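# Latch protruding drive blanks in rack, skip yellow-stickered ones

## Task

Every drive blank that protrudes from the rack's front must be pushed home until it stops and clicks into its latch, except blanks carrying a yellow sticker, which stay untouched. The rack is loose on the table: it may tilt only a tiny amount (more fails) and must finish at its starting spot. A blank counts only if it stays latched without the robot holding it. Nothing may be knocked or put off the table.

## Robot and tools

Robot: one six-joint arm (waist, shoulder, elbow, forearm roll, wrist pitch, wrist roll) ending in a two-finger parallel gripper. The only camera is cam_wrist (896x504), mounted on the hand.

Frames. Result poses use the scene frame: origin on the table surface straight under the arm base, +z up, +y to the left when facing along +x. Positions are in metres, orientation is a wxyz quaternion, velocities in m/s and rad/s. Motion commands, by contrast, use the gripper's own axes: fingers extend along gripper +z and open/close along gripper y. The reported end_effector_position is the point between the pads when shut; closed fingertips stick out about 33 mm past it (about 9 mm when fully open), and closing pushes the tips roughly 24 mm further out, so leave clearance. Reported hand position gets less accurate at long reach, and the base may sit slightly tilted.

The 9-number row used by both motion tools: dx, dy, dz, rx, ry, rz, position, force_limit, speed, each in [-1, 1]. The first six are an offset, not a pose: a displacement and rotation of the gripper relative to where it was measured at the start of the action (for the first action of a call, the last pose reported in this scene), expressed in gripper axes. Scale: 1.0 equals 0.6 m for dx/dy/dz and 180 degrees for rx/ry/rz; the three rotation numbers form a single rotation vector. Every row of an action refers to that same start pose, not to the row before. position: +1 fully open (140 mm), about -0.8 pads touching, -1 closes until blocked. force_limit: -1 about 14 N, 0 about 60 N, +1 about 107 N. speed of fingers: -1 about 30 mm/s, 0 about 140, +1 about 250.

execute_actions(actions): a list of up to 15 actions run in sequence; each action is a list of 1 to 15 rows, one row per 1/30 s step, the final row repeated until 15 steps pass. An empty list just returns the current state and images. Per step, the commanded pose is limited to 70 mm and 16 degrees away from the measured pose, so a distant offset may need several actions; afterwards the arm only continues up to the last limited pose.

move(target, speed, stop_force, blocking): target is one row as above, offset from the pose in the most recent result that showed one; the hand follows a straight line there. speed is path top speed in m/s, 0.002 to 0.5 (default 0.25), with rotation capped at twice that in rad/s. Paths last 0.5 to 10 s; longer ones halt early. The path ignores obstacles, and the arm may lag, wander or overshoot speed, especially when stretched out. stop_force (N, 20 to 80, not allowed in the first 0.2 s) ends the path when the joint-torque-estimated push against the direction of travel rises that much over its starting value for two steps; the hand then backs up two steps and holds. Pressing may briefly exceed stop_force, and fast moves still risk a fault, so use very low speed when aiming past a contact. It is measured along the line to the target in starting gripper axes, so don't trust it on rotating moves, and omit it when backing away from something being pressed. blocking=false returns after 0.5 s while the arm keeps going; it cannot combine with stop_force, and further motion commands are refused until wait or stop shows the end.

wait(seconds): 0 to 10 s, holding the last command; returns early if a running move finishes. stop(): brakes a running move (fingers continue). zoom_image(camera, region): camera "cam_wrist", region [x0, y0, x1, y1] in image pixels from the top-left, at most 504x504. finished_scene(scene): ends the numbered scene irreversibly and reports success; the arm must have left everything in its final state first.

Results: state line (pose, velocities), Hand target (pose the controller is currently driving to), joint positions and torques (offset, scaled, noisy), Flange force (external force at the gripper, somewhat biased; "no reading" near singular poses). "pose unreachable" means the clearance check altered or blocked the command. object_status: 0 moving, 1 blocked while opening, 2 blocked while closing (a grip), 3 reached requested position or pads met. position_measured is in counts, 3 fully open to 230 pads closed. A move adds a "move:" line with its ending (done, off_target, moving, held, fault, or contact when stop_force triggered) plus limits: paced means the sent pose was clipped, held means some steps were blocked (after which the arm may jump faster). MOTOR HOT warns of heating; overheating brakes the arm.

Faults: a joint reaching its load limit (waist/shoulder 312, elbow 147, wrist joints 41.4 N m) or any outside force of 144 N freezes the arm for 10 s, drops the rest of the call, and lets it yield. The arm is stiff, so targets even slightly past a firm contact can fault.

Avoid: tipping or sliding the free-standing rack (push blanks gently and straight, ideally with stop_force at low speed), touching yellow-stickered blanks, hard slams, knocking items off the table, and finishing while still pressing on a blank—back off and confirm it stays latched.

Each tool is called after "Call:" by a JSON object that holds its "name" and its "arguments", one argument or row to a line.

## Session

Call:
{"name": "execute_actions", "arguments": {
  "actions": []
}}

Scene clock: 0.00 s.
end_effector_position=(+0.5288, -0.2703, +0.3282) position_measured=3 object_status=3 end_effector_quat_wxyz=(-0.051, +0.391, +0.566, +0.724) end_effector_velocity=(-0.000, -0.000, -0.001) end_effector_angular_velocity=(+0.001, +0.001, -0.000)
Joint positions: [-1.07   0.582  1.947  1.167  1.903  4.375]
Joint velocities: [-0.     0.001 -0.    -0.    -0.    -0.   ]
Joint torques (N m, as the joint torque sensors report them, + toward a larger angle): no reading
Flange force (N, the push that the arm receives, along the gripper's own x y z axes): no reading
Hand target: +0.529, -0.270, +0.328; -0.051, +0.391, +0.566, +0.724

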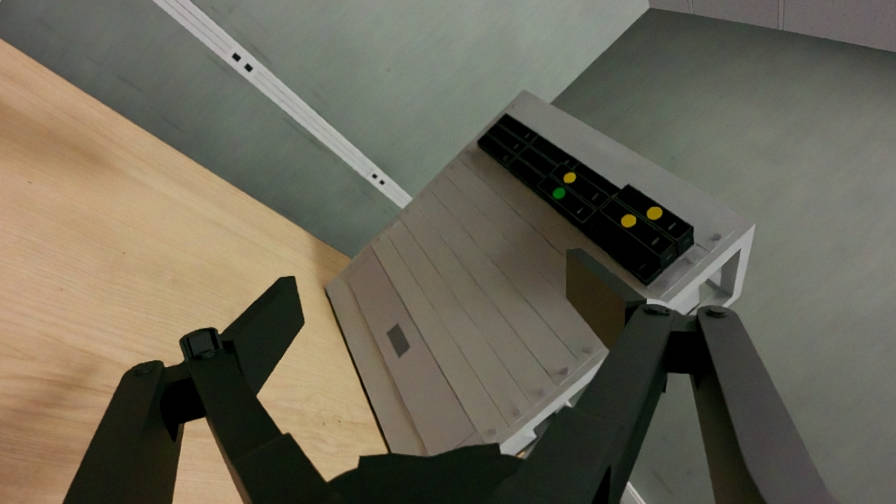

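Call:
{"name": "move", "arguments": {
  "target": [0.2685, 0.017, 0.4158, -0.2991, -0.1614, 0.2496, -1, 0, 0],
  "speed": 0.25
}}

Scene clock: 19.67 s.
end_effector_position=(+0.5507, +0.0001, +0.4504) position_measured=233 object_status=3 end_effector_quat_wxyz=(+0.001, +0.707, +0.001, +0.707) end_effector_velocity=(+0.000, -0.000, -0.001) end_effector_angular_velocity=(-0.000, +0.001, -0.002)
Joint positions: [-0.182 -0.3    2.646  2.913  0.786  4.873]
Joint velocities: [ 0.003  0.002 -0.     0.007  0.    -0.005]
Joint torques (N m, as the joint torque sensors report them, + toward a larger angle): [ -2.87  -2.95 -31.55  -2.85   2.07  -0.12]
Flange force (N, the push that the arm receives, along the gripper's own x y z axes): no reading
Hand target: +0.551, +0.000, +0.450; +0.001, +0.707, +0.001, +0.707
Off the commanded pose: 0.001 m, 0 deg.
move: done

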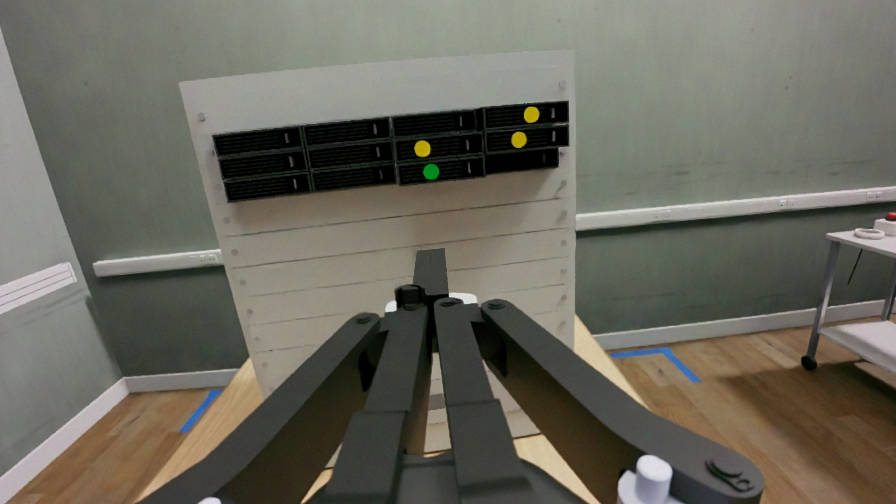

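Call:
{"name": "zoom_image", "arguments": {
  "camera": "cam_wrist",
  "region": [190, 80, 590, 220]
}}

Call:
{"name": "zoom_image", "arguments": {
  "camera": "cam_wrist",
  "region": [200, 110, 400, 210]
}}

Call:
{"name": "zoom_image", "arguments": {
  "camera": "cam_wrist",
  "region": [380, 95, 580, 195]
}}

Region (190, 80, 590, 220) of cam_wrist's 896x504 image, scaled by 1.260, with more detail than that image has; it fills the top 176 rows of this view, and the rest is white.

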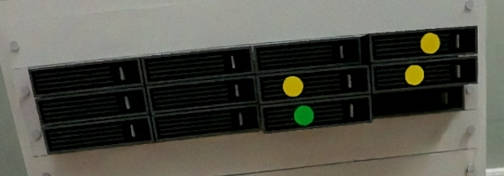

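Region (200, 110, 400, 210) of cam_wrist's 896x504 image, scaled by 2.520, with more detail than that image has.

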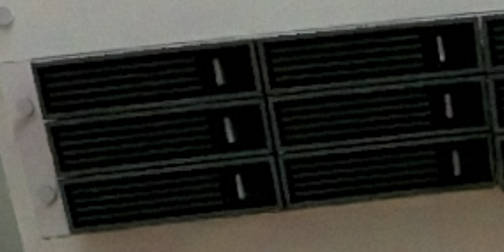

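Region (380, 95, 580, 195) of cam_wrist's 896x504 image, scaled by 2.520, with more detail than that image has.

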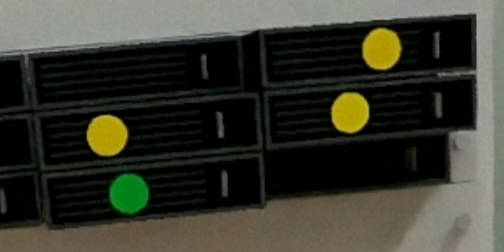

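Call:
{"name": "move", "arguments": {
  "target": [0.0545, 0.0185, 0.282, 0, 0, 0, -1, 0, 0],
  "speed": 0.2
}}

Scene clock: 41.77 s.
end_effector_position=(+0.7199, -0.0110, +0.4829) position_measured=233 object_status=3 end_effector_quat_wxyz=(+0.001, +0.707, +0.001, +0.707) end_effector_velocity=(+0.000, -0.000, +0.001) end_effector_angular_velocity=(+0.000, -0.001, -0.001)
Joint positions: [-0.141 -0.028  2.362  2.969  0.769  4.835]
Joint velocities: [-0.     0.    -0.001  0.001 -0.    -0.   ]
Joint torques (N m, as the joint torque sensors report them, + toward a larger angle): [ -1.56 -35.14 -31.62  -2.77   2.05  -0.03]
Flange force (N, the push that the arm receives, along the gripper's own x y z axes): [-7.7 -2.8 11.3]
Hand target: +0.720, -0.011, +0.483; +0.001, +0.707, +0.001, +0.707
Off the commanded pose: 0.000 m, 0 deg.
move: done

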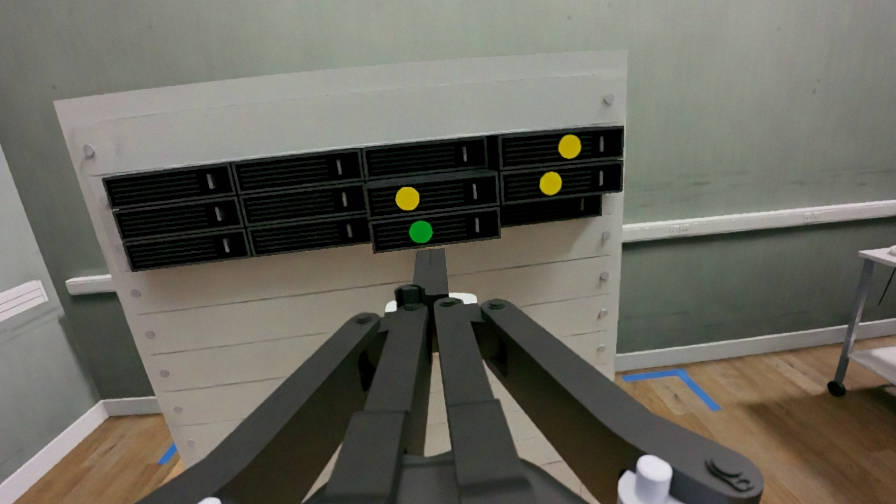

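Call:
{"name": "zoom_image", "arguments": {
  "camera": "cam_wrist",
  "region": [90, 130, 400, 290]
}}

Call:
{"name": "zoom_image", "arguments": {
  "camera": "cam_wrist",
  "region": [340, 115, 640, 275]
}}

Region (90, 130, 400, 290) of cam_wrist's 896x504 image, scaled by 1.626, with more detail than that image has; it fills the top 260 rows of this view, and the rest is white.

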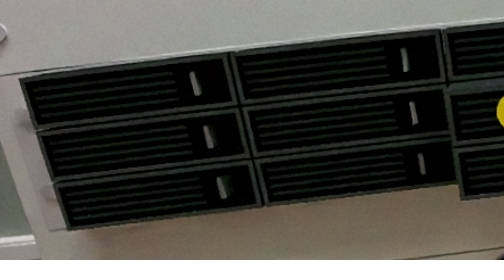

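Region (340, 115, 640, 275) of cam_wrist's 896x504 image, scaled by 1.680, with more detail than that image has; it fills the top 269 rows of this view, and the rest is white.

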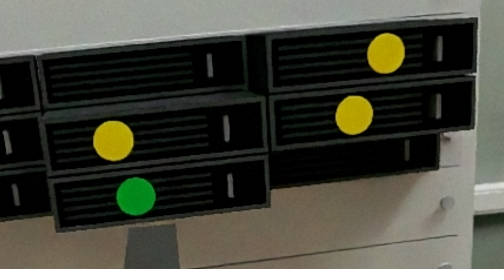

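Call:
{"name": "move", "arguments": {
  "target": [-0.003, 0, 0.0917, 0, 0, 0, -1, 0, 0],
  "speed": 0.1
}}

Scene clock: 71.30 s.
end_effector_position=(+0.7749, -0.0111, +0.4811) position_measured=233 object_status=3 end_effector_quat_wxyz=(+0.001, +0.707, +0.001, +0.707) end_effector_velocity=(+0.000, -0.000, -0.000) end_effector_angular_velocity=(+0.000, +0.001, -0.001)
Joint positions: [-0.126  0.063  2.274  2.991  0.77   4.819]
Joint velocities: [-0.     0.001 -0.     0.    -0.001  0.   ]
Joint torques (N m, as the joint torque sensors report them, + toward a larger angle): [ -3.19 -41.92 -30.84  -2.78   1.79  -0.33]
Flange force (N, the push that the arm receives, along the gripper's own x y z axes): [-3.2 -5.6 8.1]
Hand target: +0.775, -0.011, +0.481; +0.001, +0.707, +0.001, +0.707
Off the commanded pose: 0.000 m, 0 deg.
move: done

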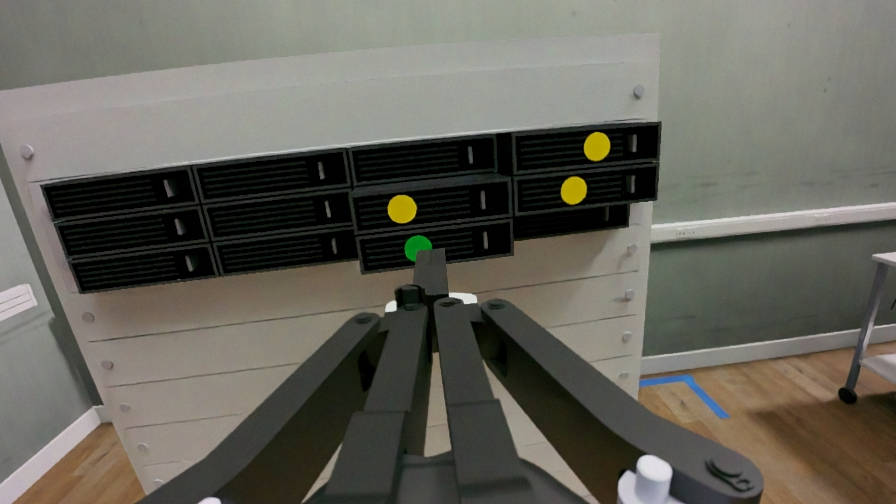

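Call:
{"name": "zoom_image", "arguments": {
  "camera": "cam_wrist",
  "region": [330, 130, 560, 300]
}}

Region (330, 130, 560, 300) of cam_wrist's 896x504 image, scaled by 2.191, with more detail than that image has; it fills the top 373 rows of this view, and the rest is white.

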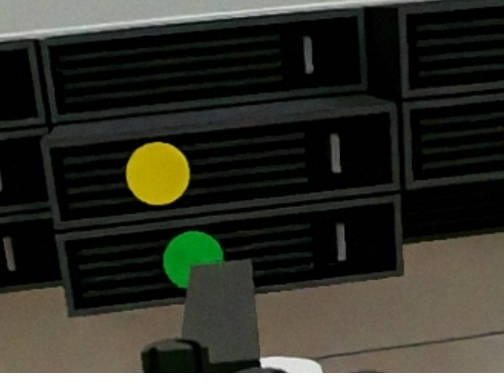

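Call:
{"name": "move", "arguments": {
  "target": [0, 0, 0.14, 0, 0, 0, -1, 0, 0],
  "speed": 0.02,
  "stop_force": 20
}}

Scene clock: 84.10 s.
end_effector_position=(+0.8548, -0.0109, +0.4810) position_measured=233 object_status=3 end_effector_quat_wxyz=(+0.001, +0.707, +0.001, +0.707) end_effector_velocity=(-0.002, +0.001, +0.000) end_effector_angular_velocity=(-0.002, +0.000, +0.002)
Joint positions: [-0.11   0.18   2.135  3.011  0.747  4.806]
Joint velocities: [ 0.    -0.003  0.003 -0.002  0.     0.   ]
Joint torques (N m, as the joint torque sensors report them, + toward a larger angle): [ -4.31 -44.38 -38.86  -2.97   0.11  -0.29]
Flange force (N, the push that the arm receives, along the gripper's own x y z axes): [0.5 -7.3 -19.8]
Hand target: +0.854, -0.011, +0.481; +0.001, +0.707, +0.001, +0.707
Off the commanded pose: 0.004 m, 0 deg.
move: contact

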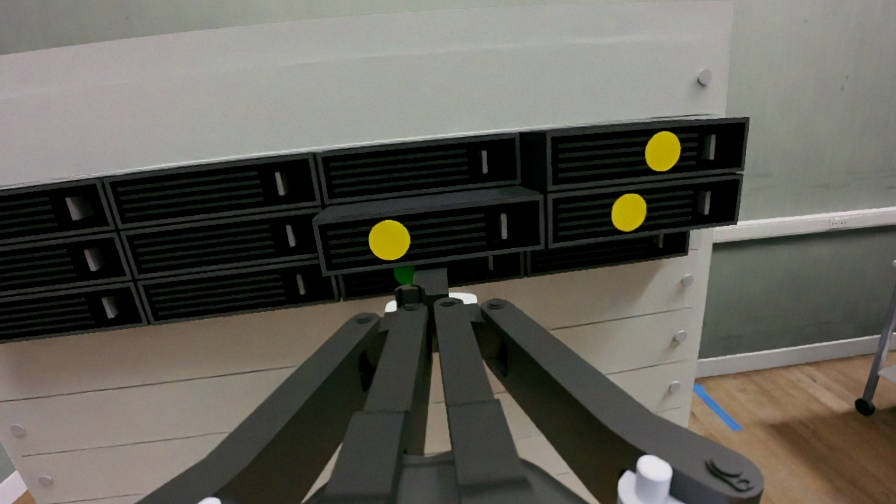

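Call:
{"name": "move", "arguments": {
  "target": [-0.05, 0, -0.225, 0, 0, 0, -1, 0, 0],
  "speed": 0.12
}}

Scene clock: 88.67 s.
end_effector_position=(+0.7198, -0.0109, +0.4511) position_measured=233 object_status=3 end_effector_quat_wxyz=(+0.001, +0.707, +0.001, +0.707) end_effector_velocity=(-0.000, -0.000, +0.000) end_effector_angular_velocity=(+0.000, -0.000, -0.000)
Joint positions: [-0.14   0.025  2.391  2.982  0.85   4.816]
Joint velocities: [-0.    -0.001  0.001 -0.     0.     0.   ]
Joint torques (N m, as the joint torque sensors report them, + toward a larger angle): [ -3.9  -37.33 -29.55  -2.37   2.03   0.04]
Flange force (N, the push that the arm receives, along the gripper's own x y z axes): [-7.6 -8.6 9.7]
Hand target: +0.720, -0.011, +0.451; +0.001, +0.707, +0.001, +0.707
Off the commanded pose: 0.000 m, 0 deg.
move: done

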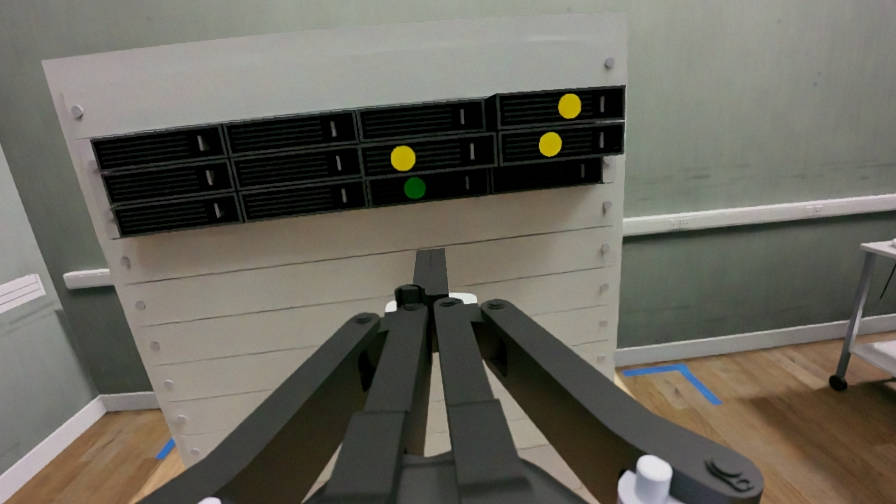

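Call:
{"name": "zoom_image", "arguments": {
  "camera": "cam_wrist",
  "region": [330, 80, 640, 230]
}}

Call:
{"name": "zoom_image", "arguments": {
  "camera": "cam_wrist",
  "region": [80, 100, 390, 250]
}}

Region (330, 80, 640, 230) of cam_wrist's 896x504 image, scaled by 1.626, with more detail than that image has; it fills the top 244 rows of this view, and the rest is white.

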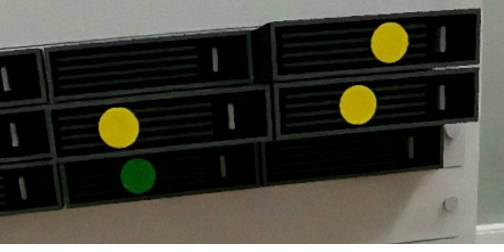

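Region (80, 100, 390, 250) of cam_wrist's 896x504 image, scaled by 1.626, with more detail than that image has; it fills the top 244 rows of this view, and the rest is white.

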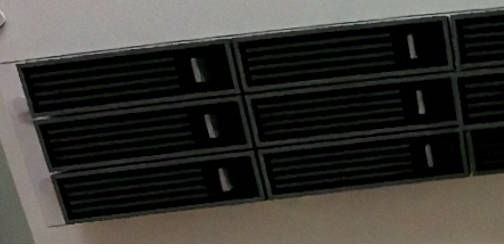

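Call:
{"name": "finished_scene", "arguments": {
  "scene": 2
}}

The scene is finished: the task was done.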